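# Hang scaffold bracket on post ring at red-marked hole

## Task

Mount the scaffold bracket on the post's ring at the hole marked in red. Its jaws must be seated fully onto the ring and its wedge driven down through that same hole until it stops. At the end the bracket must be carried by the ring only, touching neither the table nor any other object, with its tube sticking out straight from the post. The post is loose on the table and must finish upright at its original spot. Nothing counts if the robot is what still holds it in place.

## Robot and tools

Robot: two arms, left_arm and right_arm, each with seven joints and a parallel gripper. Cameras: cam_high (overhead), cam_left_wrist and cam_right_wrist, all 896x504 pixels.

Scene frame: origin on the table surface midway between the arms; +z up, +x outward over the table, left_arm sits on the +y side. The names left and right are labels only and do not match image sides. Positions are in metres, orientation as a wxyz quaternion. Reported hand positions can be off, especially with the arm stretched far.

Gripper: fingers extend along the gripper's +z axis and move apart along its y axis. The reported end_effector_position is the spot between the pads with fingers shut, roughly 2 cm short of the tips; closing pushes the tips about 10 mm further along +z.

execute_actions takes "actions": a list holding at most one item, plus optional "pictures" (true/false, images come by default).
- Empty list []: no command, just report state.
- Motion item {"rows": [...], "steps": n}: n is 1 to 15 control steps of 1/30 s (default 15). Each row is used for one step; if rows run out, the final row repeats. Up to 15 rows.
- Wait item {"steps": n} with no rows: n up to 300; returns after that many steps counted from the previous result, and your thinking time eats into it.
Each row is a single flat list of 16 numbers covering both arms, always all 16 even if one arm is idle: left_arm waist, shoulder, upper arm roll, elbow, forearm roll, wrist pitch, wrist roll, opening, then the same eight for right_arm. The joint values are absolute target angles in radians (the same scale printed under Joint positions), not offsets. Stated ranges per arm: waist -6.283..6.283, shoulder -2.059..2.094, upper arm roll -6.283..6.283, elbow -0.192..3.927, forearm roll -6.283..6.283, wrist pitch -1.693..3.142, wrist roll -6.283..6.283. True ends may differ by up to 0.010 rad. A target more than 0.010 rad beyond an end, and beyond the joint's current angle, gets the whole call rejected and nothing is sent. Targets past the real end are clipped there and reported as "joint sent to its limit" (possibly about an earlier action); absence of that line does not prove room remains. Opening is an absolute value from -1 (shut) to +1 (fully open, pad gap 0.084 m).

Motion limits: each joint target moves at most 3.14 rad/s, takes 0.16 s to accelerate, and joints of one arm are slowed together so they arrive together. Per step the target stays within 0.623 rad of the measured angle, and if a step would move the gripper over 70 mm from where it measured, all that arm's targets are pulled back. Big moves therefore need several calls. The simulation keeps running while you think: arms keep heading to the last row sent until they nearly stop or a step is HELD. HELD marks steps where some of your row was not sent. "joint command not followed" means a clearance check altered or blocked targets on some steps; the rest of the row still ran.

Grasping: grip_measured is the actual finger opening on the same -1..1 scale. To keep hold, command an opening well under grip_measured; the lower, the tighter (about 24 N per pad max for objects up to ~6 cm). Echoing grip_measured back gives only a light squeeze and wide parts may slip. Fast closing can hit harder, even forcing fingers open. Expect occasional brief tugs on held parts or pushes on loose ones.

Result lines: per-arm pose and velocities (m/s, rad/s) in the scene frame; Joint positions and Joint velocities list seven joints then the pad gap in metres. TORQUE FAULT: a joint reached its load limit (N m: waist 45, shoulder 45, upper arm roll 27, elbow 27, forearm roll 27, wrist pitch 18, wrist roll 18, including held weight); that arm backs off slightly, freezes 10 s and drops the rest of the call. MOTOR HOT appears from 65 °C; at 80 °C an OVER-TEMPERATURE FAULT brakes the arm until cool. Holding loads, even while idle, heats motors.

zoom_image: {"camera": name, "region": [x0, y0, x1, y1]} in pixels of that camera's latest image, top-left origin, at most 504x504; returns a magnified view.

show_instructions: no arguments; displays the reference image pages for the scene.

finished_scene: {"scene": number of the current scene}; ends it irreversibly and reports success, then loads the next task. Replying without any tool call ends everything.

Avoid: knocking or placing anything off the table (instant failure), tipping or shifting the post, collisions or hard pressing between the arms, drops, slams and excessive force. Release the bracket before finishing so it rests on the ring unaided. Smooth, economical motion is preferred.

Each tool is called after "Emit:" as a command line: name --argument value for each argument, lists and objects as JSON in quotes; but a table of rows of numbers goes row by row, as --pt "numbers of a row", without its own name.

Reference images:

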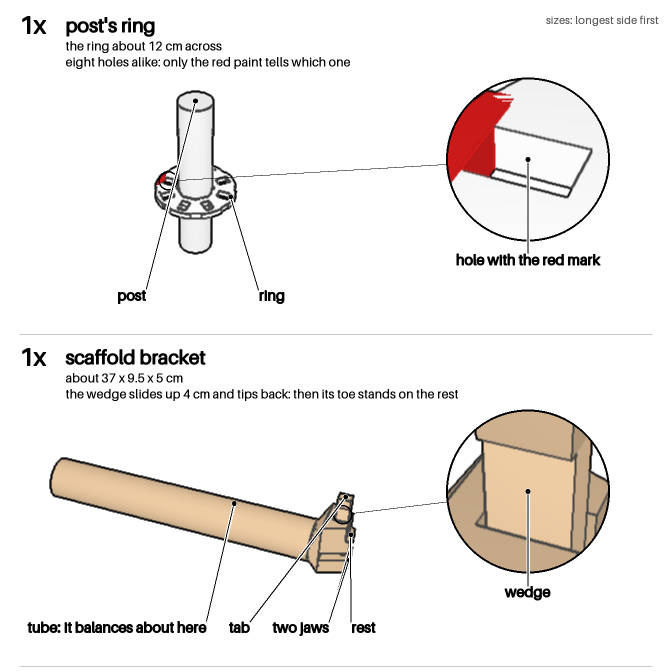

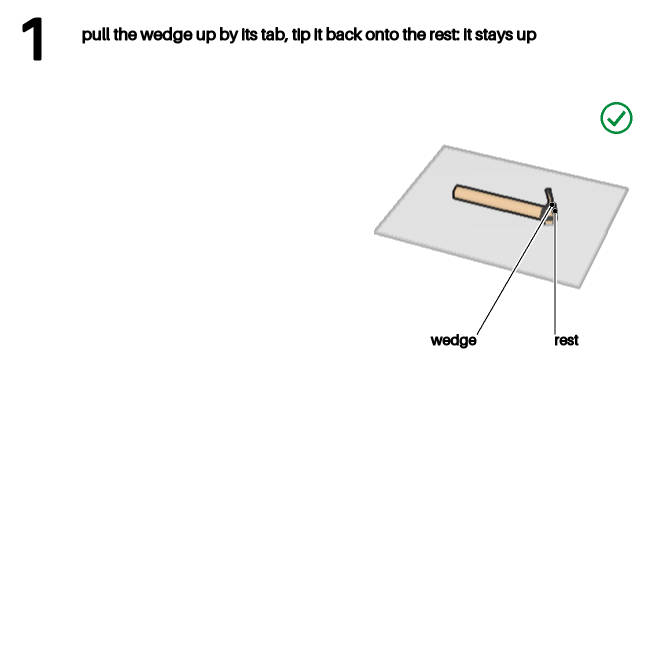

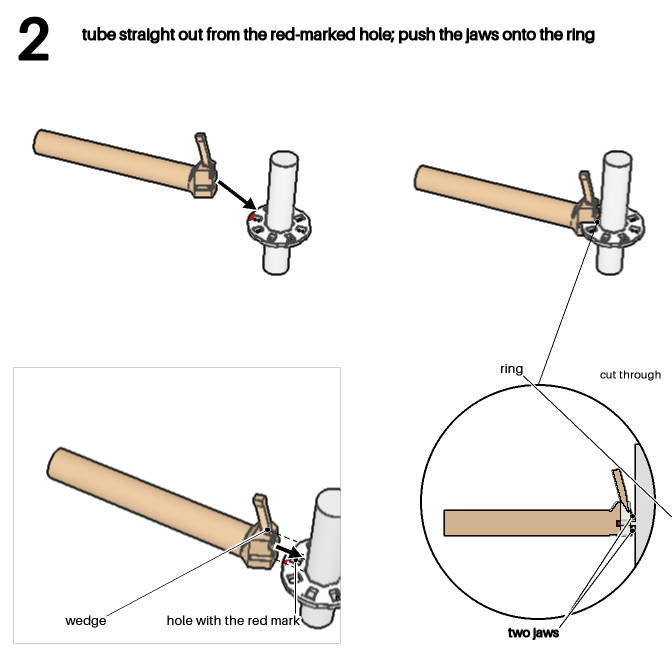

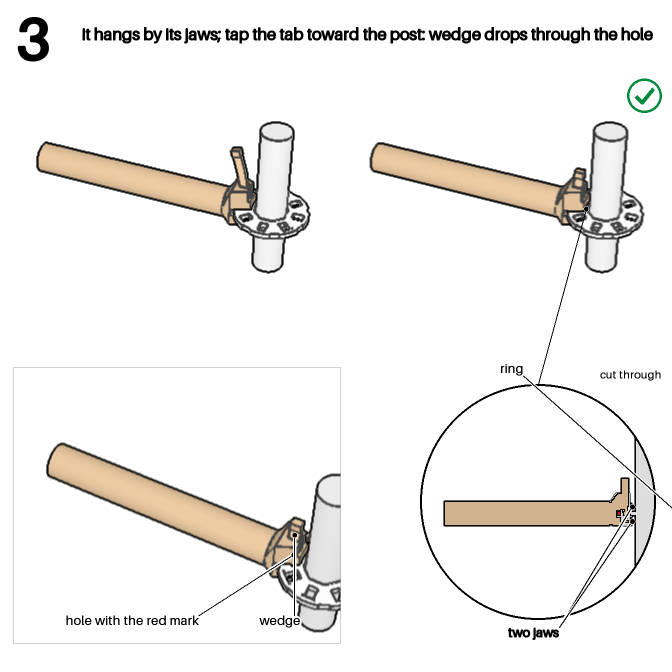

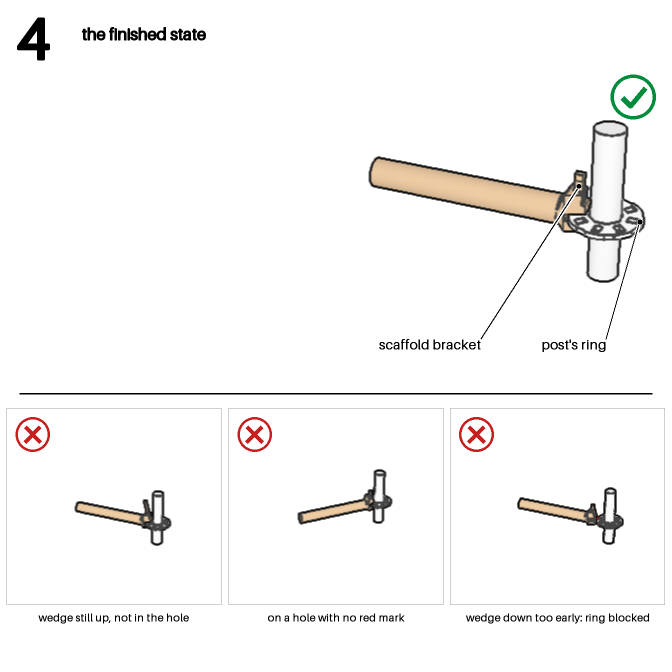

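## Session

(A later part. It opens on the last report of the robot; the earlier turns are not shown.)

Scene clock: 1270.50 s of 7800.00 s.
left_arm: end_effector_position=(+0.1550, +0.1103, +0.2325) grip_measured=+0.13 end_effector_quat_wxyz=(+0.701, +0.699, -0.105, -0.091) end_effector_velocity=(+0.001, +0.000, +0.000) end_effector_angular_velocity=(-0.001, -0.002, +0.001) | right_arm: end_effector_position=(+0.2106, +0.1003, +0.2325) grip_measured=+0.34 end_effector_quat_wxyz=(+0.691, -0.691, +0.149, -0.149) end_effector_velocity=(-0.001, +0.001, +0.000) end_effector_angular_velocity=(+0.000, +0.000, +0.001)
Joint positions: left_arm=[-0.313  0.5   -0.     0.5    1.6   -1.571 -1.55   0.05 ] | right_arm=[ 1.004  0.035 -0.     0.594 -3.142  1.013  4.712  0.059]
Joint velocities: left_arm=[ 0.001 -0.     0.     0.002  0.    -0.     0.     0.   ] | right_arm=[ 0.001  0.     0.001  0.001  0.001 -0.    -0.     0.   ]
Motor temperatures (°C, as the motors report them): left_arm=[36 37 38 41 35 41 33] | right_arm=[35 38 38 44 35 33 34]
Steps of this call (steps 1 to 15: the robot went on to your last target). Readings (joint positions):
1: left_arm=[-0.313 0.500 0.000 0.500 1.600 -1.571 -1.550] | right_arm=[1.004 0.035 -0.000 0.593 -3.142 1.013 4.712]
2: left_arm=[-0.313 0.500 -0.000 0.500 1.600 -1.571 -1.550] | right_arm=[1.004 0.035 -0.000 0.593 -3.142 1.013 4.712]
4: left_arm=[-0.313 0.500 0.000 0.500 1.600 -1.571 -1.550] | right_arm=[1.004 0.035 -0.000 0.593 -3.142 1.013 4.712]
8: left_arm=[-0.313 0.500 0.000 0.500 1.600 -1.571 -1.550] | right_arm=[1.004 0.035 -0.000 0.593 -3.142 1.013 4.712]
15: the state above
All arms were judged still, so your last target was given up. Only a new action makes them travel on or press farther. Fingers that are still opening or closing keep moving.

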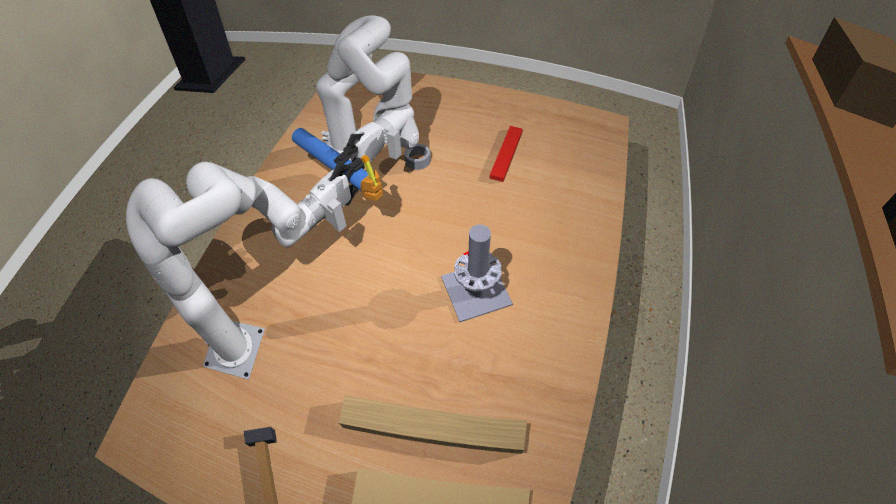

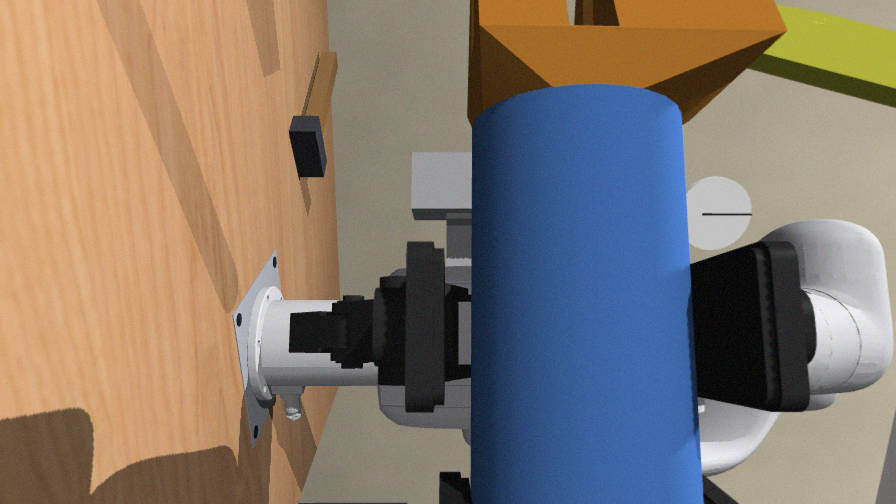

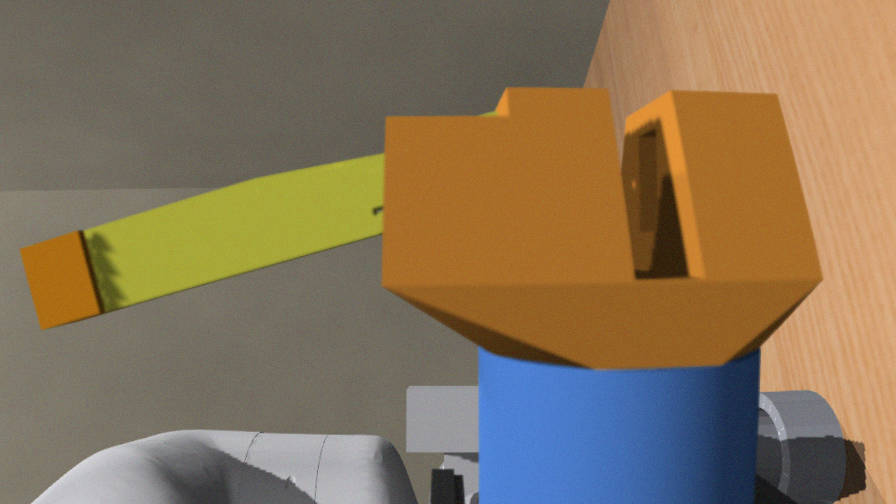

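Emit:
execute_actions --actions '[{"rows": [[-0.3134,0.5,0,0.5,1.6,-1.5708,-1.55,-1, 1.004,0.0354,0,0.5936,-3.1416,1.0126,4.712,0.3],[-0.3134,0.5,0,0.5,1.6,-1.5708,-1.55,-1, 1.004,0.0354,0,0.5936,-3.1416,1.0126,4.712,0.25],[-0.3134,0.5,0,0.5,1.6,-1.5708,-1.55,-1, 1.004,0.0354,0,0.5936,-3.1416,1.0126,4.712,0.2],[-0.3134,0.5,0,0.5,1.6,-1.5708,-1.55,-1, 1.004,0.0354,0,0.5936,-3.1416,1.0126,4.712,0.16],[-0.3134,0.5,0,0.5,1.6,-1.5708,-1.55,-1, 1.004,0.0354,0,0.5936,-3.1416,1.0126,4.712,0.12],[-0.3134,0.5,0,0.5,1.6,-1.5708,-1.55,-1, 1.004,0.0354,0,0.5936,-3.1416,1.0126,4.712,0.08],[-0.3134,0.5,0,0.5,1.6,-1.5708,-1.55,-1, 1.004,0.0354,0,0.5936,-3.1416,1.0126,4.712,0.04],[-0.3134,0.5,0,0.5,1.6,-1.5708,-1.55,-1, 1.004,0.0354,0,0.5936,-3.1416,1.0126,4.712,0.0],[-0.3134,0.5,0,0.5,1.6,-1.5708,-1.55,-1, 1.004,0.0354,0,0.5936,-3.1416,1.0126,4.712,-0.1],[-0.3134,0.5,0,0.5,1.6,-1.5708,-1.55,-1, 1.004,0.0354,0,0.5936,-3.1416,1.0126,4.712,-0.3],[-0.3134,0.5,0,0.5,1.6,-1.5708,-1.55,-1, 1.004,0.0354,0,0.5936,-3.1416,1.0126,4.712,-0.6],[-0.3134,0.5,0,0.5,1.6,-1.5708,-1.55,-1, 1.004,0.0354,0,0.5936,-3.1416,1.0126,4.712,-1]], "steps": 15}]' --pictures false

Emit:
execute_actions --actions '[{"rows": [[-0.3134,0.5,0,0.5,1.6,-1.5708,-1.55,-0.5, 1.004,0.0354,0,0.5936,-3.1416,1.0126,4.712,-1],[-0.3134,0.5,0,0.5,1.6,-1.5708,-1.55,0.0, 1.004,0.0354,0,0.5936,-3.1416,1.0126,4.712,-1],[-0.3134,0.5,0,0.5,1.6,-1.5708,-1.55,0.1, 1.004,0.0354,0,0.5936,-3.1416,1.0126,4.712,-1],[-0.3134,0.5,0,0.5,1.6,-1.5708,-1.55,0.15, 1.004,0.0354,0,0.5936,-3.1416,1.0126,4.712,-1],[-0.3134,0.5,0,0.5,1.6,-1.5708,-1.55,0.2, 1.004,0.0354,0,0.5936,-3.1416,1.0126,4.712,-1],[-0.3134,0.5,0,0.5,1.6,-1.5708,-1.55,0.25, 1.004,0.0354,0,0.5936,-3.1416,1.0126,4.712,-1],[-0.3134,0.5,0,0.5,1.6,-1.5708,-1.55,0.3, 1.004,0.0354,0,0.5936,-3.1416,1.0126,4.712,-1],[-0.3134,0.5,0,0.5,1.6,-1.5708,-1.55,0.35, 1.004,0.0354,0,0.5936,-3.1416,1.0126,4.712,-1],[-0.3134,0.5,0,0.5,1.6,-1.5708,-1.55,0.4, 1.004,0.0354,0,0.5936,-3.1416,1.0126,4.712,-1]], "steps": 15}]'

Scene clock: 1295.17 s of 7800.00 s.
left_arm: end_effector_position=(+0.1552, +0.1104, +0.2321) grip_measured=+0.13 end_effector_quat_wxyz=(+0.701, +0.700, -0.105, -0.091) end_effector_velocity=(+0.000, +0.000, +0.000) end_effector_angular_velocity=(-0.001, -0.001, -0.000) | right_arm: end_effector_position=(+0.2108, +0.1005, +0.2333) grip_measured=+0.13 end_effector_quat_wxyz=(+0.692, -0.691, +0.149, -0.149) end_effector_velocity=(+0.000, -0.001, -0.000) end_effector_angular_velocity=(-0.001, -0.001, -0.001)
Joint positions: left_arm=[-0.313  0.5    0.001  0.5    1.6   -1.57  -1.55   0.05 ] | right_arm=[ 1.004  0.035 -0.     0.594 -3.142  1.013  4.712  0.05 ]
Joint velocities: left_arm=[ 0.    -0.    -0.     0.     0.    -0.     0.001  0.   ] | right_arm=[-0.001 -0.001  0.    -0.001  0.001 -0.001 -0.002 -0.   ]
Motor temperatures (°C, as the motors report them): left_arm=[36 37 38 41 35 41 33] | right_arm=[35 38 38 44 35 33 34]
Steps of this call (steps 1 to 90: nothing new was sent; then 21.17 s passed at rest; steps 91 to 105: all 15 steps of this action). Readings (joint positions):
91: left_arm=[-0.313 0.500 0.000 0.500 1.600 -1.571 -1.550] | right_arm=[1.004 0.035 0.000 0.594 -3.142 1.013 4.712]
92: left_arm=[-0.313 0.500 0.000 0.500 1.600 -1.571 -1.550] | right_arm=[1.004 0.035 0.000 0.594 -3.142 1.013 4.712]
94: left_arm=[-0.313 0.500 0.000 0.500 1.600 -1.570 -1.550] | right_arm=[1.004 0.035 -0.000 0.594 -3.142 1.013 4.712]
98: left_arm=[-0.313 0.500 0.001 0.500 1.600 -1.570 -1.550] | right_arm=[1.004 0.035 -0.000 0.594 -3.142 1.013 4.712]
105: the state above

Scene clock: 1295.67 s of 7800.00 s.
left_arm: end_effector_position=(+0.1546, +0.1099, +0.2335) grip_measured=+0.40 end_effector_quat_wxyz=(+0.702, +0.698, -0.107, -0.091) end_effector_velocity=(+0.004, +0.003, -0.003) end_effector_angular_velocity=(+0.010, +0.002, +0.016) | right_arm: end_effector_position=(+0.2101, +0.0998, +0.2304) grip_measured=+0.13 end_effector_quat_wxyz=(+0.690, -0.693, +0.149, -0.149) end_effector_velocity=(+0.002, -0.002, -0.001) end_effector_angular_velocity=(-0.002, +0.000, -0.004)
Joint positions: left_arm=[-0.314  0.499 -0.002  0.501  1.6   -1.573 -1.55   0.061] | right_arm=[ 1.004  0.037  0.     0.592 -3.142  1.011  4.712  0.05 ]
Joint velocities: left_arm=[ 0.005  0.002  0.012 -0.002  0.     0.003 -0.001 -0.   ] | right_arm=[-0.001 -0.003 -0.003 -0.005 -0.    -0.    -0.001  0.   ]
Motor temperatures (°C, as the motors report them): left_arm=[36 37 38 41 35 41 33] | right_arm=[35 38 38 44 35 33 34]
Steps of this call (steps 1 to 15: all 15 steps of this action). Readings (joint positions):
1: left_arm=[-0.313 0.500 0.001 0.500 1.600 -1.570 -1.550] | right_arm=[1.004 0.035 -0.000 0.594 -3.142 1.013 4.712]
2: left_arm=[-0.313 0.500 0.001 0.500 1.600 -1.570 -1.550] | right_arm=[1.004 0.035 -0.000 0.594 -3.142 1.013 4.712]
4: left_arm=[-0.313 0.500 0.000 0.500 1.600 -1.570 -1.550] | right_arm=[1.004 0.035 -0.000 0.594 -3.142 1.013 4.712]
8: left_arm=[-0.314 0.499 -0.003 0.501 1.600 -1.572 -1.549] | right_arm=[1.004 0.037 0.000 0.593 -3.142 1.012 4.712]
15: the state above

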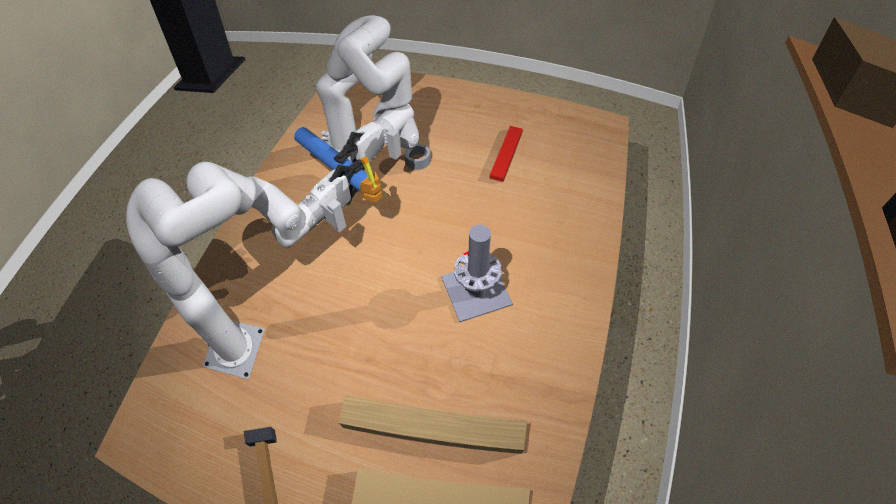

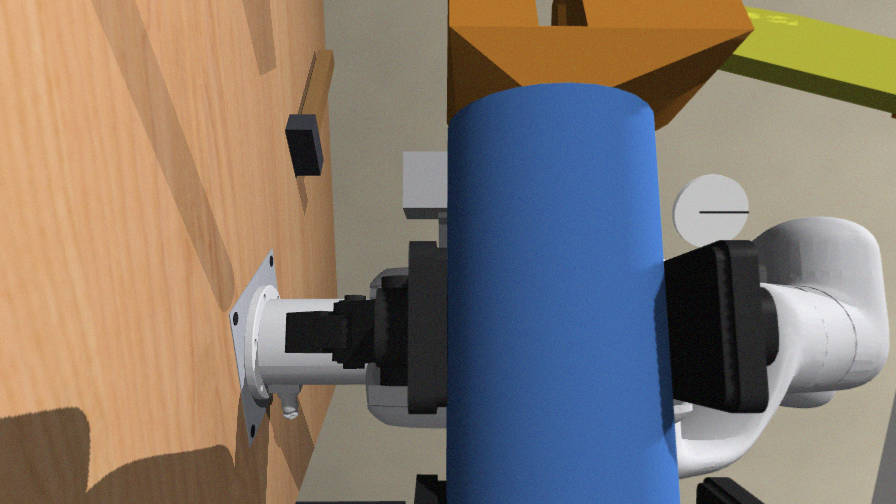

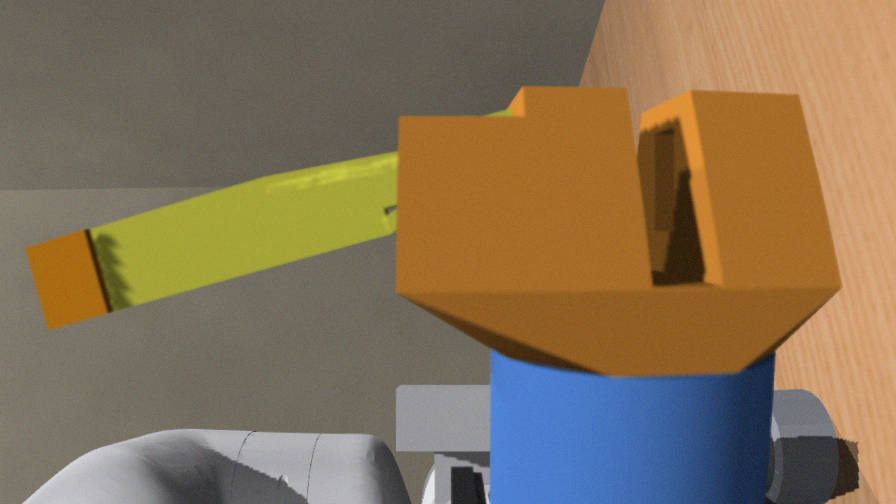

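Emit:
execute_actions --actions '[{"rows": [[-0.3134,0.5,0,0.5,1.6,-1.5708,-1.55,0.5, 1.004,0.0354,0,0.5936,-3.1416,1.0126,4.712,-1],[-0.3134,0.5,0,0.5,1.6,-1.5708,-1.55,0.6, 1.004,0.0354,0,0.5936,-3.1416,1.0126,4.712,-1],[-0.3134,0.5,0,0.5,1.6,-1.5708,-1.55,0.7, 1.004,0.0354,0,0.5936,-3.1416,1.0126,4.712,-1],[-0.3134,0.5,0,0.5,1.6,-1.5708,-1.55,0.85, 1.004,0.0354,0,0.5936,-3.1416,1.0126,4.712,-1],[-0.3134,0.5,0,0.5,1.6,-1.5708,-1.55,1, 1.004,0.0354,0,0.5936,-3.1416,1.0126,4.712,-1],[-0.3134,0.5,0,0.5,1.6,-1.5708,-1.55,1, 1.004,0.0354,0,0.5936,-3.1416,1.0126,4.712,-1],[-0.2934,0.5,0,0.5,1.62,-1.5708,-1.55,1, 1.004,0.0354,0,0.5936,-3.1416,1.0126,4.712,-1],[-0.2634,0.5,0,0.5,1.65,-1.5708,-1.55,1, 1.004,0.0354,0,0.5936,-3.1416,1.0126,4.712,-1],[-0.2234,0.5,0,0.5,1.69,-1.5708,-1.55,1, 1.004,0.0354,0,0.5936,-3.1416,1.0126,4.712,-1],[-0.1834,0.5,0,0.5,1.73,-1.5708,-1.55,1, 1.004,0.0354,0,0.5936,-3.1416,1.0126,4.712,-1],[-0.1434,0.5,0,0.5,1.77,-1.5708,-1.55,1, 1.004,0.0354,0,0.5936,-3.1416,1.0126,4.712,-1],[-0.1034,0.5,0,0.5,1.81,-1.5708,-1.55,1, 1.004,0.0354,0,0.5936,-3.1416,1.0126,4.712,-1],[-0.0634,0.5,0,0.5,1.85,-1.5708,-1.55,1, 1.004,0.0354,0,0.5936,-3.1416,1.0126,4.712,-1],[-0.0334,0.5,0,0.5,1.88,-1.5708,-1.55,1, 1.004,0.0354,0,0.5936,-3.1416,1.0126,4.712,-1],[-0.0134,0.5,0,0.5,1.9,-1.5708,-1.55,1, 1.004,0.0354,0,0.5936,-3.1416,1.0126,4.712,-1]], "steps": 15}]' --pictures false

Emit:
execute_actions --actions '[{"steps": 20}]'

Scene clock: 1312.60 s of 7800.00 s.
left_arm: end_effector_position=(+0.1629, +0.1576, +0.2324) grip_measured=+1.00 end_effector_quat_wxyz=(+0.701, +0.699, -0.105, -0.090) end_effector_velocity=(+0.030, +0.282, -0.002) end_effector_angular_velocity=(+0.006, -0.000, +0.042) | right_arm: end_effector_position=(+0.2106, +0.1003, +0.2325) grip_measured=+0.13 end_effector_quat_wxyz=(+0.691, -0.691, +0.149, -0.149) end_effector_velocity=(+0.000, -0.000, -0.000) end_effector_angular_velocity=(-0.000, -0.000, -0.000)
Joint positions: left_arm=[-0.132  0.5    0.001  0.5    1.781 -1.571 -1.55   0.084] | right_arm=[ 1.004  0.035  0.     0.594 -3.142  1.013  4.712  0.05 ]
Joint velocities: left_arm=[ 1.061  0.     0.02   0.001  1.037 -0.004  0.     0.   ] | right_arm=[-0.     0.    -0.     0.     0.     0.    -0.001 -0.   ]
Motor temperatures (°C, as the motors report them): left_arm=[36 37 37 41 35 40 33] | right_arm=[35 38 38 47 35 34 34]
Steps of this call (steps 1 to 15: the robot went on to your last target; steps 16 to 90: nothing new was sent; then 13.43 s passed at rest; steps 91 to 105: all 15 steps of this action). Readings (joint positions):
91: left_arm=[-0.313 0.500 -0.000 0.500 1.600 -1.571 -1.550] | right_arm=[1.004 0.035 -0.000 0.594 -3.142 1.013 4.712]
92: left_arm=[-0.313 0.500 -0.000 0.500 1.600 -1.571 -1.550] | right_arm=[1.004 0.035 -0.000 0.594 -3.142 1.013 4.712]
94: left_arm=[-0.313 0.500 -0.000 0.500 1.600 -1.571 -1.550] | right_arm=[1.004 0.035 0.000 0.594 -3.142 1.013 4.712]
98: left_arm=[-0.310 0.500 -0.001 0.500 1.604 -1.571 -1.550] | right_arm=[1.004 0.035 -0.000 0.594 -3.142 1.013 4.712]
105: the state above

Scene clock: 1313.27 s of 7800.00 s.
left_arm: end_effector_position=(+0.1628, +0.1887, +0.2325) grip_measured=+1.00 end_effector_quat_wxyz=(+0.701, +0.699, -0.106, -0.091) end_effector_velocity=(+0.000, +0.001, +0.000) end_effector_angular_velocity=(+0.000, +0.001, +0.001) | right_arm: end_effector_position=(+0.2106, +0.1003, +0.2325) grip_measured=+0.13 end_effector_quat_wxyz=(+0.691, -0.691, +0.149, -0.149) end_effector_velocity=(+0.001, -0.000, +0.000) end_effector_angular_velocity=(-0.000, -0.002, -0.001)
Joint positions: left_arm=[-0.014  0.5   -0.     0.5    1.9   -1.571 -1.55   0.084] | right_arm=[ 1.004  0.035  0.     0.594 -3.142  1.013  4.712  0.05 ]
Joint velocities: left_arm=[ 0.003  0.    -0.    -0.     0.001 -0.    -0.001  0.   ] | right_arm=[-0.001 -0.001 -0.    -0.     0.     0.    -0.002 -0.   ]
Motor temperatures (°C, as the motors report them): left_arm=[36 37 37 41 35 40 33] | right_arm=[35 38 38 47 35 34 34]
Steps of this call (steps 1 to 20: the robot went on to your last target). Readings (joint positions):
1: left_arm=[-0.098 0.500 0.002 0.500 1.814 -1.571 -1.550] | right_arm=[1.004 0.035 0.000 0.594 -3.142 1.013 4.712]
2: left_arm=[-0.069 0.500 0.003 0.500 1.842 -1.571 -1.550] | right_arm=[1.004 0.035 0.000 0.594 -3.142 1.013 4.712]
4: left_arm=[-0.036 0.500 0.003 0.500 1.874 -1.571 -1.550] | right_arm=[1.004 0.035 -0.000 0.594 -3.142 1.013 4.712]
8: left_arm=[-0.019 0.500 -0.000 0.500 1.894 -1.571 -1.550] | right_arm=[1.004 0.035 0.000 0.594 -3.142 1.013 4.712]
20: the state above

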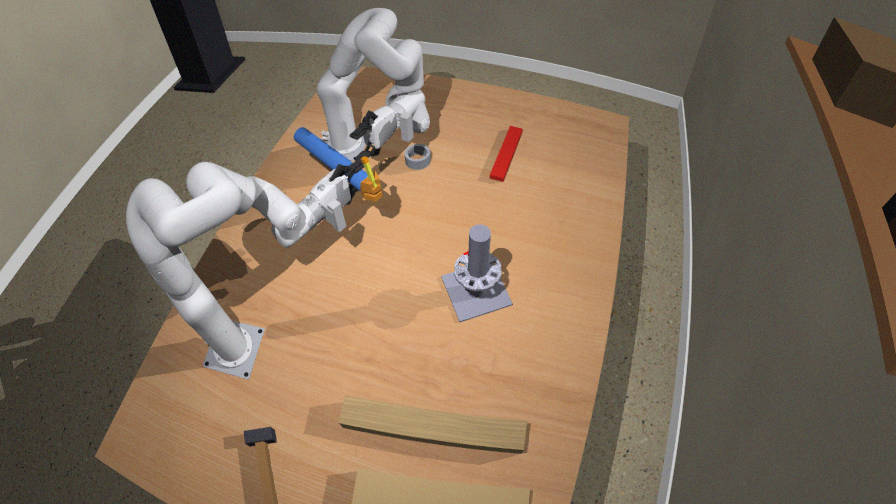

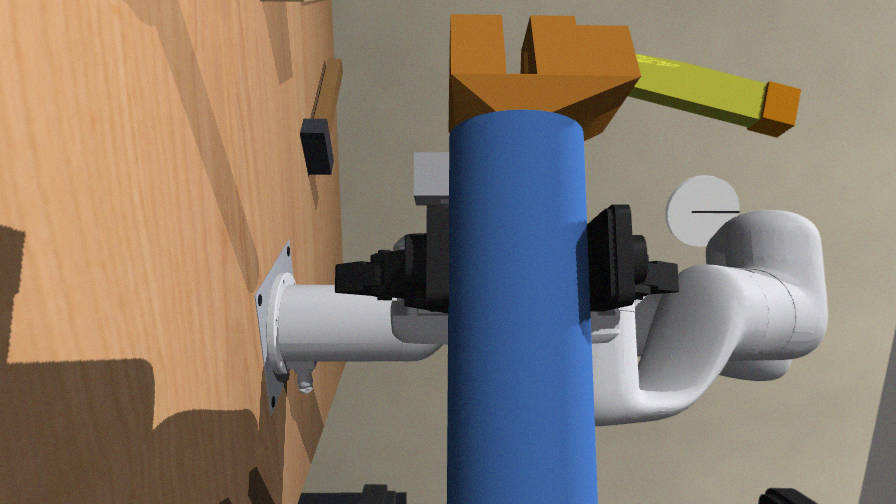

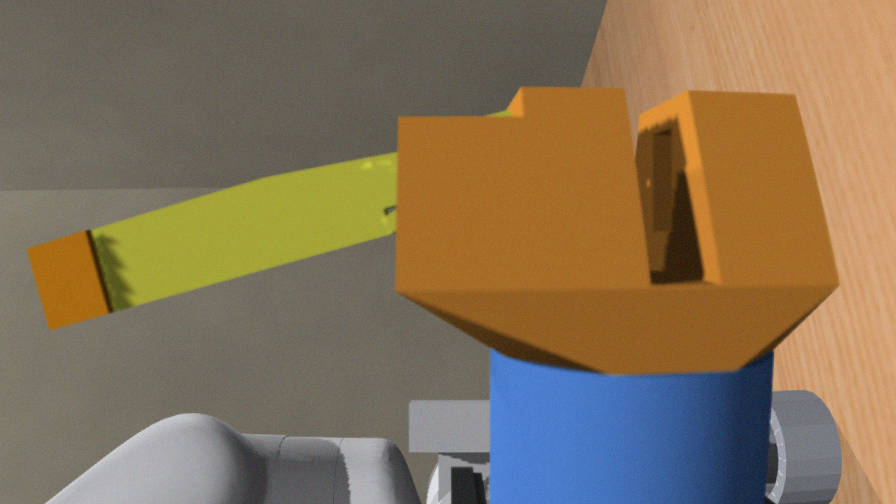

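Emit:
execute_actions --actions '[{"rows": [[-0.0134,0.47,0,0.58,1.85,-1.5,-1.5,1, 1.004,0.0354,0,0.5936,-3.1416,1.0126,4.712,-1],[-0.01,0.43,0,0.68,1.78,-1.4,-1.45,1, 1.004,0.0354,0,0.5936,-3.1416,1.0126,4.712,-1],[-0.01,0.39,0,0.78,1.7,-1.3,-1.4,1, 1.004,0.0354,0,0.5936,-3.1416,1.0126,4.712,-1],[0,0.35,0,0.88,1.6,-1.2,-1.3,1, 1.004,0.0354,0,0.5936,-3.1416,1.0126,4.712,-1],[0,0.31,0,0.98,1.5,-1.1,-1.2,1, 1.004,0.0354,0,0.5936,-3.1416,1.0126,4.712,-1],[0,0.27,0,1.08,1.4,-1.0,-1.1,1, 1.004,0.0354,0,0.5936,-3.1416,1.0126,4.712,-1],[0,0.23,0,1.18,1.3,-0.9,-1.0,1, 1.004,0.0354,0,0.5936,-3.1416,1.0126,4.712,-1],[0,0.2,0,1.28,1.2,-0.8,-0.9,1, 1.004,0.0354,0,0.5936,-3.1416,1.0126,4.712,-1],[0,0.17,0,1.38,1.1,-0.7,-0.8,1, 1.004,0.0354,0,0.5936,-3.1416,1.0126,4.712,-1],[0,0.14,0,1.48,1.0,-0.6,-0.7,1, 1.004,0.0354,0,0.5936,-3.1416,1.0126,4.712,-1],[0,0.14,0,1.637,0,1.4975,0,1, 1.004,0.0354,0,0.5936,-3.1416,1.0126,4.712,-1]], "steps": 15}]' --pictures false

Emit:
execute_actions --actions '[{"rows": [[0,0.14,0,1.637,0,1.4975,0,1, 1.0035,0.0368,0,0.5949,-3.1411,1.0127,4.7118,-1],[0,0.14,0,1.637,0,1.4975,0,1, 1.0023,0.0402,0,0.598,-3.1399,1.0131,4.7112,-1],[0,0.14,0,1.637,0,1.4975,0,1, 1.0003,0.0457,0,0.6031,-3.1379,1.0136,4.7102,-1],[0,0.14,0,1.637,0,1.4975,0,1, 0.9979,0.0525,0,0.6094,-3.1355,1.0142,4.7091,-1],[0,0.14,0,1.637,0,1.4975,0,1, 0.9947,0.0614,0,0.6177,-3.1323,1.0151,4.7075,-1],[0,0.14,0,1.637,0,1.4975,0,1, 0.991,0.0717,0,0.6272,-3.1286,1.016,4.7058,-1],[0,0.14,0,1.637,0,1.4975,0,1, 0.9869,0.0834,0,0.6379,-3.1244,1.0171,4.7038,-1],[0,0.14,0,1.637,0,1.4975,0,1, 0.982,0.0971,0,0.6506,-3.1195,1.0184,4.7014,-1],[0,0.14,0,1.637,0,1.4975,0,1, 0.9766,0.1122,0,0.6646,-3.1141,1.0198,4.6988,-1],[0,0.14,0,1.637,0,1.4975,0,1, 0.9707,0.1286,0,0.6798,-3.1082,1.0214,4.696,-1],[0,0.14,0,1.637,0,1.4975,0,1, 0.9643,0.1464,0,0.6962,-3.1018,1.0231,4.6929,-1],[0,0.14,0,1.637,0,1.4975,0,1, 0.9575,0.1656,0,0.714,-3.095,1.0249,4.6896,-1],[0,0.14,0,1.637,0,1.4975,0,1, 0.9504,0.1855,0,0.7323,-3.0879,1.0267,4.6862,-1],[0,0.14,0,1.637,0,1.4975,0,1, 0.943,0.206,0,0.7513,-3.0805,1.0287,4.6827,-1],[0,0.14,0,1.637,0,1.4975,0,1, 0.9354,0.2273,0,0.771,-3.0729,1.0307,4.679,-1]], "steps": 15}]' --pictures false

Emit:
execute_actions --actions '[{"rows": [[0,0.14,0,1.637,0,1.4975,0,1, 0.9281,0.2478,0,0.79,-3.0655,1.0326,4.6755,-1],[0,0.14,0,1.637,0,1.4975,0,1, 0.9207,0.2684,0,0.809,-3.0582,1.0346,4.672,-1],[0,0.14,0,1.637,0,1.4975,0,1, 0.9134,0.289,0,0.828,-3.0508,1.0365,4.6685,-1],[0,0.14,0,1.637,0,1.4975,0,1, 0.906,0.3095,0,0.847,-3.0434,1.0384,4.6649,-1],[0,0.14,0,1.637,0,1.4975,0,1, 0.8987,0.3301,0,0.866,-3.0361,1.0404,4.6614,-1],[0,0.14,0,1.637,0,1.4975,0,1, 0.8913,0.3506,0,0.885,-3.0287,1.0423,4.6579,-1],[0,0.14,0,1.637,0,1.4975,0,1, 0.884,0.3712,0,0.904,-3.0214,1.0443,4.6543,-1],[0,0.14,0,1.637,0,1.4975,0,1, 0.8767,0.3918,0,0.923,-3.014,1.0462,4.6508,-1],[0,0.14,0,1.637,0,1.4975,0,1, 0.8693,0.4123,0,0.942,-3.0066,1.0481,4.6473,-1],[0,0.14,0,1.637,0,1.4975,0,1, 0.862,0.4329,0,0.961,-2.9993,1.0501,4.6437,-1],[0,0.14,0,1.637,0,1.4975,0,1, 0.8546,0.4534,0,0.98,-2.9919,1.052,4.6402,-1],[0,0.14,0,1.637,0,1.4975,0,1, 0.8473,0.474,0,0.999,-2.9845,1.0539,4.6367,-1],[0,0.14,0,1.637,0,1.4975,0,1, 0.8399,0.4946,0,1.018,-2.9772,1.0559,4.6331,-1],[0,0.14,0,1.637,0,1.4975,0,1, 0.8326,0.5151,0,1.037,-2.9698,1.0578,4.6296,-1],[0,0.14,0,1.637,0,1.4975,0,1, 0.8252,0.5357,0,1.0561,-2.9625,1.0598,4.6261,-1]], "steps": 15}]' --pictures false

Emit:
execute_actions --actions '[{"rows": [[0,0.14,0,1.637,0,1.4975,0,1, 0.8179,0.5562,0,1.0751,-2.9551,1.0617,4.6225,-1],[0,0.14,0,1.637,0,1.4975,0,1, 0.8108,0.5761,0,1.0934,-2.948,1.0636,4.6191,-1],[0,0.14,0,1.637,0,1.4975,0,1, 0.8039,0.5953,0,1.1112,-2.9411,1.0654,4.6158,-1],[0,0.14,0,1.637,0,1.4975,0,1, 0.7975,0.6131,0,1.1276,-2.9347,1.0671,4.6128,-1],[0,0.14,0,1.637,0,1.4975,0,1, 0.7914,0.6302,0,1.1435,-2.9286,1.0687,4.6098,-1],[0,0.14,0,1.637,0,1.4975,0,1, 0.786,0.6453,0,1.1574,-2.9232,1.0701,4.6072,-1],[0,0.14,0,1.637,0,1.4975,0,1, 0.7811,0.659,0,1.1701,-2.9183,1.0714,4.6049,-1],[0,0.14,0,1.637,0,1.4975,0,1, 0.7762,0.6727,0,1.1828,-2.9134,1.0727,4.6025,-1],[0,0.14,0,1.637,0,1.4975,0,1, 0.7721,0.6844,0,1.1935,-2.9092,1.0738,4.6005,-1],[0,0.14,0,1.637,0,1.4975,0,1, 0.7684,0.6947,0,1.203,-2.9055,1.0747,4.5988,-1],[0,0.14,0,1.637,0,1.4975,0,1, 0.7652,0.7036,0,1.2113,-2.9023,1.0756,4.5972,-1],[0,0.14,0,1.637,0,1.4975,0,1, 0.7628,0.7104,0,1.2176,-2.8999,1.0762,4.596,-1],[0,0.14,0,1.637,0,1.4975,0,1, 0.7608,0.7159,0,1.2227,-2.8979,1.0767,4.5951,-1],[0,0.14,0,1.637,0,1.4975,0,1, 0.7596,0.7193,0,1.2258,-2.8967,1.0771,4.5945,-1],[0,0.14,0,1.637,0,1.4975,0,1, 0.7591,0.7207,0,1.2271,-2.8962,1.0772,4.5943,-1]], "steps": 15}]' --pictures false

Emit:
execute_actions --actions '[{"rows": [[-0.05,0.16,0,1.66,0,1.5,0,1, 0.7591,0.7207,0,1.2271,-2.8962,1.0772,4.5943,-1],[-0.12,0.2,0,1.71,0,1.51,0,1, 0.7591,0.7207,0,1.2271,-2.8962,1.0772,4.5943,-1],[-0.2,0.24,0,1.76,0,1.52,0,1, 0.7591,0.7207,0,1.2271,-2.8962,1.0772,4.5943,-1],[-0.28,0.28,0,1.81,0,1.53,0,1, 0.7591,0.7207,0,1.2271,-2.8962,1.0772,4.5943,-1],[-0.36,0.32,0,1.86,0,1.54,0,1, 0.7591,0.7207,0,1.2271,-2.8962,1.0772,4.5943,-1],[-0.44,0.36,0,1.91,0,1.55,0,1, 0.7591,0.7207,0,1.2271,-2.8962,1.0772,4.5943,-1],[-0.52,0.4,0,1.96,0,1.56,0,1, 0.7591,0.7207,0,1.2271,-2.8962,1.0772,4.5943,-1],[-0.59,0.44,0,2.01,0,1.57,0,1, 0.7591,0.7207,0,1.2271,-2.8962,1.0772,4.5943,-1],[-0.655,0.4797,0,2.0547,0,1.575,0,1, 0.7591,0.7207,0,1.2271,-2.8962,1.0772,4.5943,-1]], "steps": 15}]' --pictures false

Emit:
execute_actions --actions '[{"steps": 30}]'

Scene clock: 1433.77 s of 7800.00 s.
left_arm: end_effector_position=(+0.3628, +0.1767, +0.2425) grip_measured=+1.00 end_effector_quat_wxyz=(+0.516, +0.768, -0.246, +0.288) end_effector_velocity=(+0.467, +0.034, +0.190) end_effector_angular_velocity=(+0.496, -1.670, +0.767) | right_arm: end_effector_position=(+0.2106, +0.1003, +0.2325) grip_measured=+0.13 end_effector_quat_wxyz=(+0.691, -0.691, +0.149, -0.149) end_effector_velocity=(-0.000, +0.000, -0.000) end_effector_angular_velocity=(-0.000, +0.001, +0.001)
Joint positions: left_arm=[-0.007  0.361  0.     0.843  1.593 -1.234 -1.261  0.084] | right_arm=[ 1.004  0.035 -0.     0.594 -3.142  1.013  4.712  0.05 ]
Joint velocities: left_arm=[ 0.009 -0.275 -0.001  0.722 -0.725  0.722  0.722  0.   ] | right_arm=[ 0.     0.     0.    -0.    -0.001 -0.     0.001 -0.   ]
Motor temperatures (°C, as the motors report them): left_arm=[36 37 37 40 35 39 33] | right_arm=[35 39 38 49 35 36 34]
Steps of this call (steps 1 to 15: the robot went on to your last target; steps 16 to 90: nothing new was sent; then 117.00 s passed at rest; steps 91 to 105: all 15 steps of this action). Readings (joint positions):
91: left_arm=[-0.013 0.500 0.000 0.500 1.900 -1.571 -1.550] | right_arm=[1.004 0.035 -0.000 0.594 -3.142 1.013 4.712]
92: left_arm=[-0.013 0.499 0.000 0.503 1.897 -1.567 -1.547] | right_arm=[1.004 0.035 0.000 0.594 -3.142 1.013 4.712]
94: left_arm=[-0.013 0.485 -0.000 0.541 1.871 -1.528 -1.523] | right_arm=[1.004 0.035 0.000 0.594 -3.142 1.013 4.712]
98: left_arm=[-0.010 0.435 0.000 0.665 1.769 -1.411 -1.434] | right_arm=[1.004 0.035 0.000 0.594 -3.142 1.013 4.712]
105: the state above

Scene clock: 1434.27 s of 7800.00 s.
left_arm: end_effector_position=(+0.5563, +0.2234, +0.3934) grip_measured=+1.00 end_effector_quat_wxyz=(+0.250, +0.717, -0.279, +0.588) end_effector_velocity=(+0.297, +0.156, +0.370) end_effector_angular_velocity=(+0.395, -1.046, +0.907) | right_arm: end_effector_position=(+0.2554, +0.1159, +0.2207) grip_measured=+0.13 end_effector_quat_wxyz=(+0.685, -0.684, +0.178, -0.177) end_effector_velocity=(+0.199, +0.056, -0.064) end_effector_angular_velocity=(+0.006, +0.006, -0.365)
Joint positions: left_arm=[-0.004  0.26  -0.     1.183  1.236 -0.878 -0.904  0.084] | right_arm=[ 0.959  0.161  0.     0.709 -3.097  1.024  4.691  0.05 ]
Joint velocities: left_arm=[ 0.005 -0.159 -0.     0.603 -0.77   0.768  0.768 -0.   ] | right_arm=[-0.196  0.548 -0.001  0.503  0.195  0.051 -0.092  0.   ]
Motor temperatures (°C, as the motors report them): left_arm=[36 37 37 40 35 39 33] | right_arm=[35 39 38 49 35 36 34]
Steps of this call (steps 1 to 15: all 15 steps of this action). Readings (joint positions):
1: left_arm=[-0.007 0.352 0.000 0.867 1.569 -1.210 -1.236] | right_arm=[1.004 0.035 0.000 0.594 -3.142 1.013 4.712]
2: left_arm=[-0.007 0.343 0.000 0.891 1.545 -1.186 -1.213] | right_arm=[1.004 0.036 0.000 0.594 -3.141 1.013 4.712]
4: left_arm=[-0.006 0.327 0.000 0.939 1.497 -1.139 -1.165] | right_arm=[1.003 0.039 0.000 0.597 -3.140 1.013 4.711]
8: left_arm=[-0.005 0.300 0.000 1.031 1.405 -1.046 -1.072] | right_arm=[0.994 0.063 0.001 0.620 -3.132 1.015 4.707]
15: the state above

Scene clock: 1434.77 s of 7800.00 s.
left_arm: end_effector_position=(+0.6631, +0.3503, +0.5669) grip_measured=+1.00 end_effector_quat_wxyz=(-0.030, +0.696, -0.164, +0.698) end_effector_velocity=(+0.127, +0.372, +0.248) end_effector_angular_velocity=(+0.010, +0.144, +1.294) | right_arm: end_effector_position=(+0.3666, +0.1325, +0.1731) grip_measured=+0.13 end_effector_quat_wxyz=(+0.664, -0.662, +0.247, -0.245) end_effector_velocity=(+0.225, +0.001, -0.121) end_effector_angular_velocity=(-0.005, +0.000, -0.415)
Joint positions: left_arm=[-0.002  0.189 -0.     1.45   0.736 -0.378 -0.421  0.084] | right_arm=[ 0.851  0.463 -0.     0.989 -2.988  1.053  4.639  0.05 ]
Joint velocities: left_arm=[ 0.003 -0.13  -0.001  0.488 -1.398  1.394  1.099 -0.   ] | right_arm=[-0.221  0.615 -0.     0.567  0.219  0.058 -0.105  0.   ]
Motor temperatures (°C, as the motors report them): left_arm=[36 37 37 40 35 39 33] | right_arm=[35 39 38 49 35 36 34]
Steps of this call (steps 1 to 15: all 15 steps of this action). Readings (joint positions):
1: left_arm=[-0.004 0.255 -0.000 1.203 1.210 -0.852 -0.878] | right_arm=[0.953 0.179 -0.000 0.727 -3.090 1.026 4.687]
2: left_arm=[-0.004 0.250 -0.000 1.222 1.183 -0.825 -0.851] | right_arm=[0.946 0.199 -0.000 0.745 -3.083 1.028 4.684]
4: left_arm=[-0.003 0.239 -0.000 1.260 1.128 -0.769 -0.796] | right_arm=[0.931 0.239 -0.000 0.781 -3.069 1.032 4.677]
8: left_arm=[-0.003 0.220 -0.000 1.333 1.006 -0.647 -0.674] | right_arm=[0.902 0.320 -0.000 0.856 -3.040 1.039 4.663]
15: the state above

Scene clock: 1435.27 s of 7800.00 s.
left_arm: end_effector_position=(+0.6365, +0.4665, +0.4623) grip_measured=+1.00 end_effector_quat_wxyz=(-0.034, +0.929, +0.030, +0.367) end_effector_velocity=(-0.253, -0.017, -0.405) end_effector_angular_velocity=(-0.269, +1.873, +0.045) | right_arm: end_effector_position=(+0.4524, +0.1218, +0.1187) grip_measured=+0.13 end_effector_quat_wxyz=(+0.640, -0.641, +0.299, -0.299) end_effector_velocity=(+0.066, -0.017, -0.049) end_effector_angular_velocity=(-0.003, +0.002, -0.132)
Joint positions: left_arm=[-0.     0.145 -0.001  1.62   0.065  0.723 -0.034  0.084] | right_arm=[ 0.765  0.704 -0.     1.211 -2.902  1.075  4.597  0.05 ]
Joint velocities: left_arm=[-0.002 -0.01  -0.003  0.058 -0.257  1.952  0.137 -0.   ] | right_arm=[-0.07   0.194  0.001  0.179  0.069  0.019 -0.032 -0.   ]
Motor temperatures (°C, as the motors report them): left_arm=[36 37 37 41 35 39 33] | right_arm=[35 39 38 49 35 36 34]
Steps of this call (steps 1 to 15: all 15 steps of this action). Readings (joint positions):
1: left_arm=[-0.002 0.185 -0.000 1.467 0.688 -0.329 -0.384] | right_arm=[0.844 0.484 -0.000 1.008 -2.981 1.055 4.635]
2: left_arm=[-0.002 0.181 -0.000 1.483 0.635 -0.276 -0.347] | right_arm=[0.836 0.504 -0.000 1.027 -2.974 1.057 4.631]
4: left_arm=[-0.001 0.172 -0.001 1.517 0.510 -0.152 -0.270] | right_arm=[0.822 0.545 -0.000 1.065 -2.959 1.061 4.624]
8: left_arm=[0.000 0.152 0.002 1.589 0.220 0.198 -0.115] | right_arm=[0.795 0.620 -0.001 1.133 -2.932 1.068 4.612]
15: the state above

Scene clock: 1435.77 s of 7800.00 s.
left_arm: end_effector_position=(+0.5726, +0.2904, +0.3718) grip_measured=+1.00 end_effector_quat_wxyz=(+0.005, +0.986, -0.103, +0.132) end_effector_velocity=(-0.113, -0.449, -0.087) end_effector_angular_velocity=(+0.075, +0.507, -0.744) | right_arm: end_effector_position=(+0.4579, +0.1208, +0.1152) grip_measured=+0.13 end_effector_quat_wxyz=(+0.639, -0.639, +0.303, -0.303) end_effector_velocity=(+0.003, -0.003, -0.001) end_effector_angular_velocity=(-0.001, -0.000, -0.006)
Joint positions: left_arm=[-0.277  0.283 -0.001  1.806  0.02   1.258 -0.01   0.084] | right_arm=[ 0.759  0.72  -0.     1.227 -2.896  1.077  4.594  0.05 ]
Joint velocities: left_arm=[-0.737  0.382 -0.002  0.481 -0.04   0.61   0.02  -0.   ] | right_arm=[-0.004  0.002 -0.002  0.001  0.001  0.     0.    -0.   ]
Motor temperatures (°C, as the motors report them): left_arm=[36 37 37 41 35 39 33] | right_arm=[35 39 38 49 35 36 34]
Steps of this call (steps 1 to 15: all 15 steps of this action). Readings (joint positions):
1: left_arm=[-0.000 0.145 -0.001 1.622 0.057 0.788 -0.029] | right_arm=[0.763 0.710 -0.000 1.216 -2.900 1.076 4.596]
2: left_arm=[-0.001 0.144 -0.000 1.624 0.050 0.853 -0.026] | right_arm=[0.762 0.713 -0.000 1.219 -2.899 1.076 4.596]
4: left_arm=[-0.012 0.149 0.003 1.635 0.039 0.972 -0.020] | right_arm=[0.760 0.717 -0.000 1.223 -2.898 1.077 4.595]
8: left_arm=[-0.104 0.195 0.001 1.694 0.030 1.113 -0.015] | right_arm=[0.760 0.719 0.001 1.227 -2.897 1.077 4.594]
15: the state above

Scene clock: 1436.77 s of 7800.00 s.
left_arm: end_effector_position=(+0.4668, +0.0834, +0.3303) grip_measured=+1.00 end_effector_quat_wxyz=(-0.000, +0.957, -0.291, +0.000) end_effector_velocity=(-0.001, -0.002, -0.001) end_effector_angular_velocity=(+0.000, +0.002, -0.003) | right_arm: end_effector_position=(+0.4580, +0.1208, +0.1151) grip_measured=+0.13 end_effector_quat_wxyz=(+0.639, -0.639, +0.303, -0.303) end_effector_velocity=(+0.000, +0.000, +0.001) end_effector_angular_velocity=(-0.000, -0.002, -0.000)
Joint positions: left_arm=[-0.654  0.479  0.     2.055  0.     1.575 -0.     0.084] | right_arm=[ 0.759  0.721  0.     1.227 -2.896  1.077  4.594  0.05 ]
Joint velocities: left_arm=[-0.003  0.002 -0.001  0.001 -0.     0.001 -0.001 -0.   ] | right_arm=[ 0.001 -0.001 -0.     0.     0.001  0.    -0.002 -0.   ]
Motor temperatures (°C, as the motors report them): left_arm=[36 37 37 41 35 39 33] | right_arm=[35 39 38 49 35 36 34]
Steps of this call (steps 1 to 30: the robot went on to your last target). Readings (joint positions):
1: left_arm=[-0.301 0.296 -0.001 1.822 0.019 1.278 -0.010] | right_arm=[0.759 0.720 -0.000 1.227 -2.896 1.077 4.594]
2: left_arm=[-0.326 0.309 -0.001 1.838 0.018 1.299 -0.009] | right_arm=[0.759 0.721 -0.000 1.227 -2.896 1.077 4.594]
4: left_arm=[-0.375 0.334 -0.001 1.871 0.015 1.340 -0.008] | right_arm=[0.759 0.721 0.000 1.227 -2.896 1.077 4.594]
8: left_arm=[-0.473 0.385 -0.001 1.935 0.010 1.422 -0.005] | right_arm=[0.759 0.721 0.000 1.227 -2.896 1.077 4.594]
30: the state above

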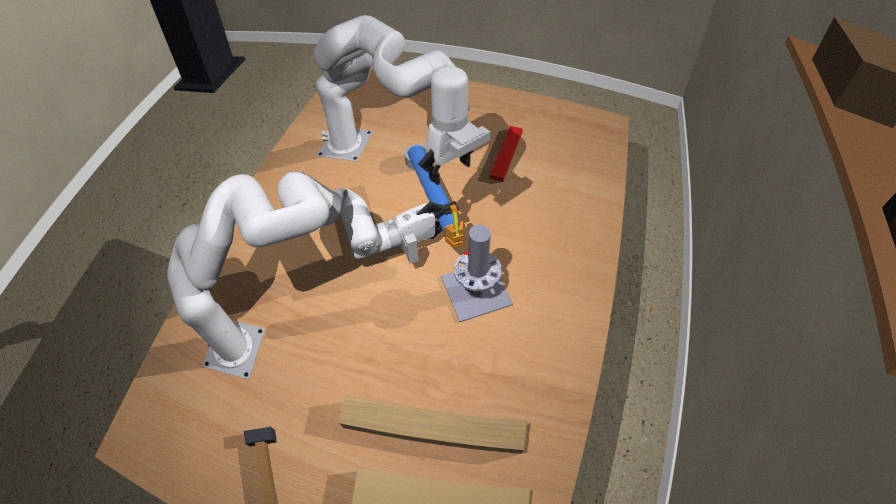

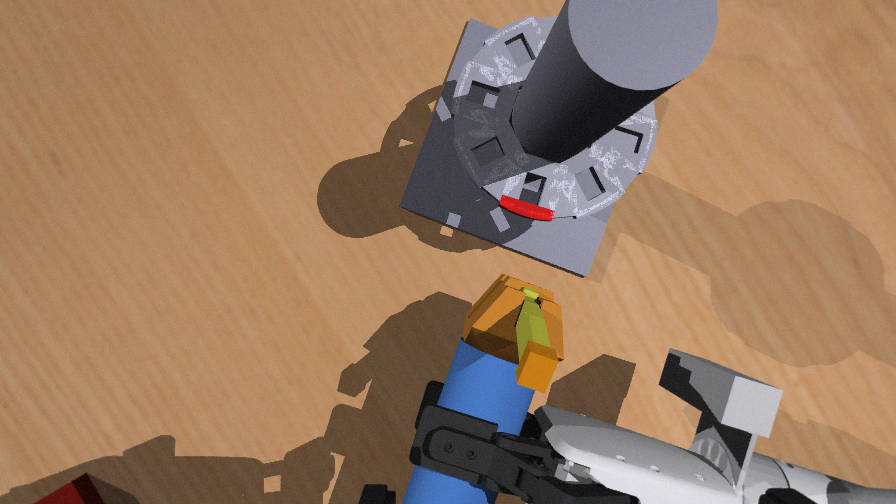

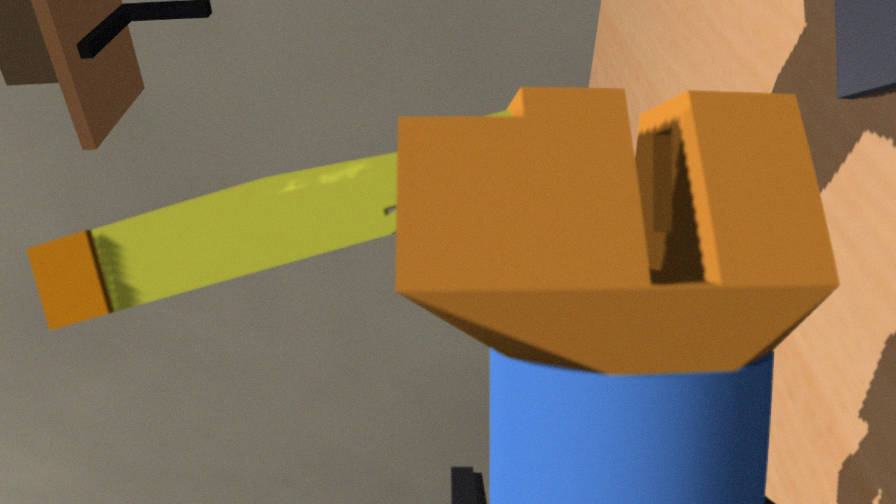

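Emit:
zoom_image --camera "cam_left_wrist" --region '[340, 0, 740, 504]'

Region (340, 0, 740, 504) of cam_left_wrist's 896x504 image, scaled by 1.000; it fills the left 400 columns of this view, and the rest is white.

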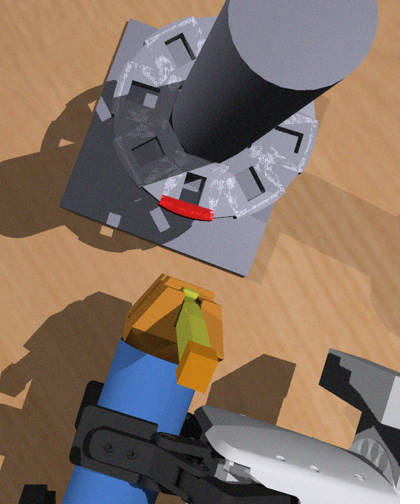

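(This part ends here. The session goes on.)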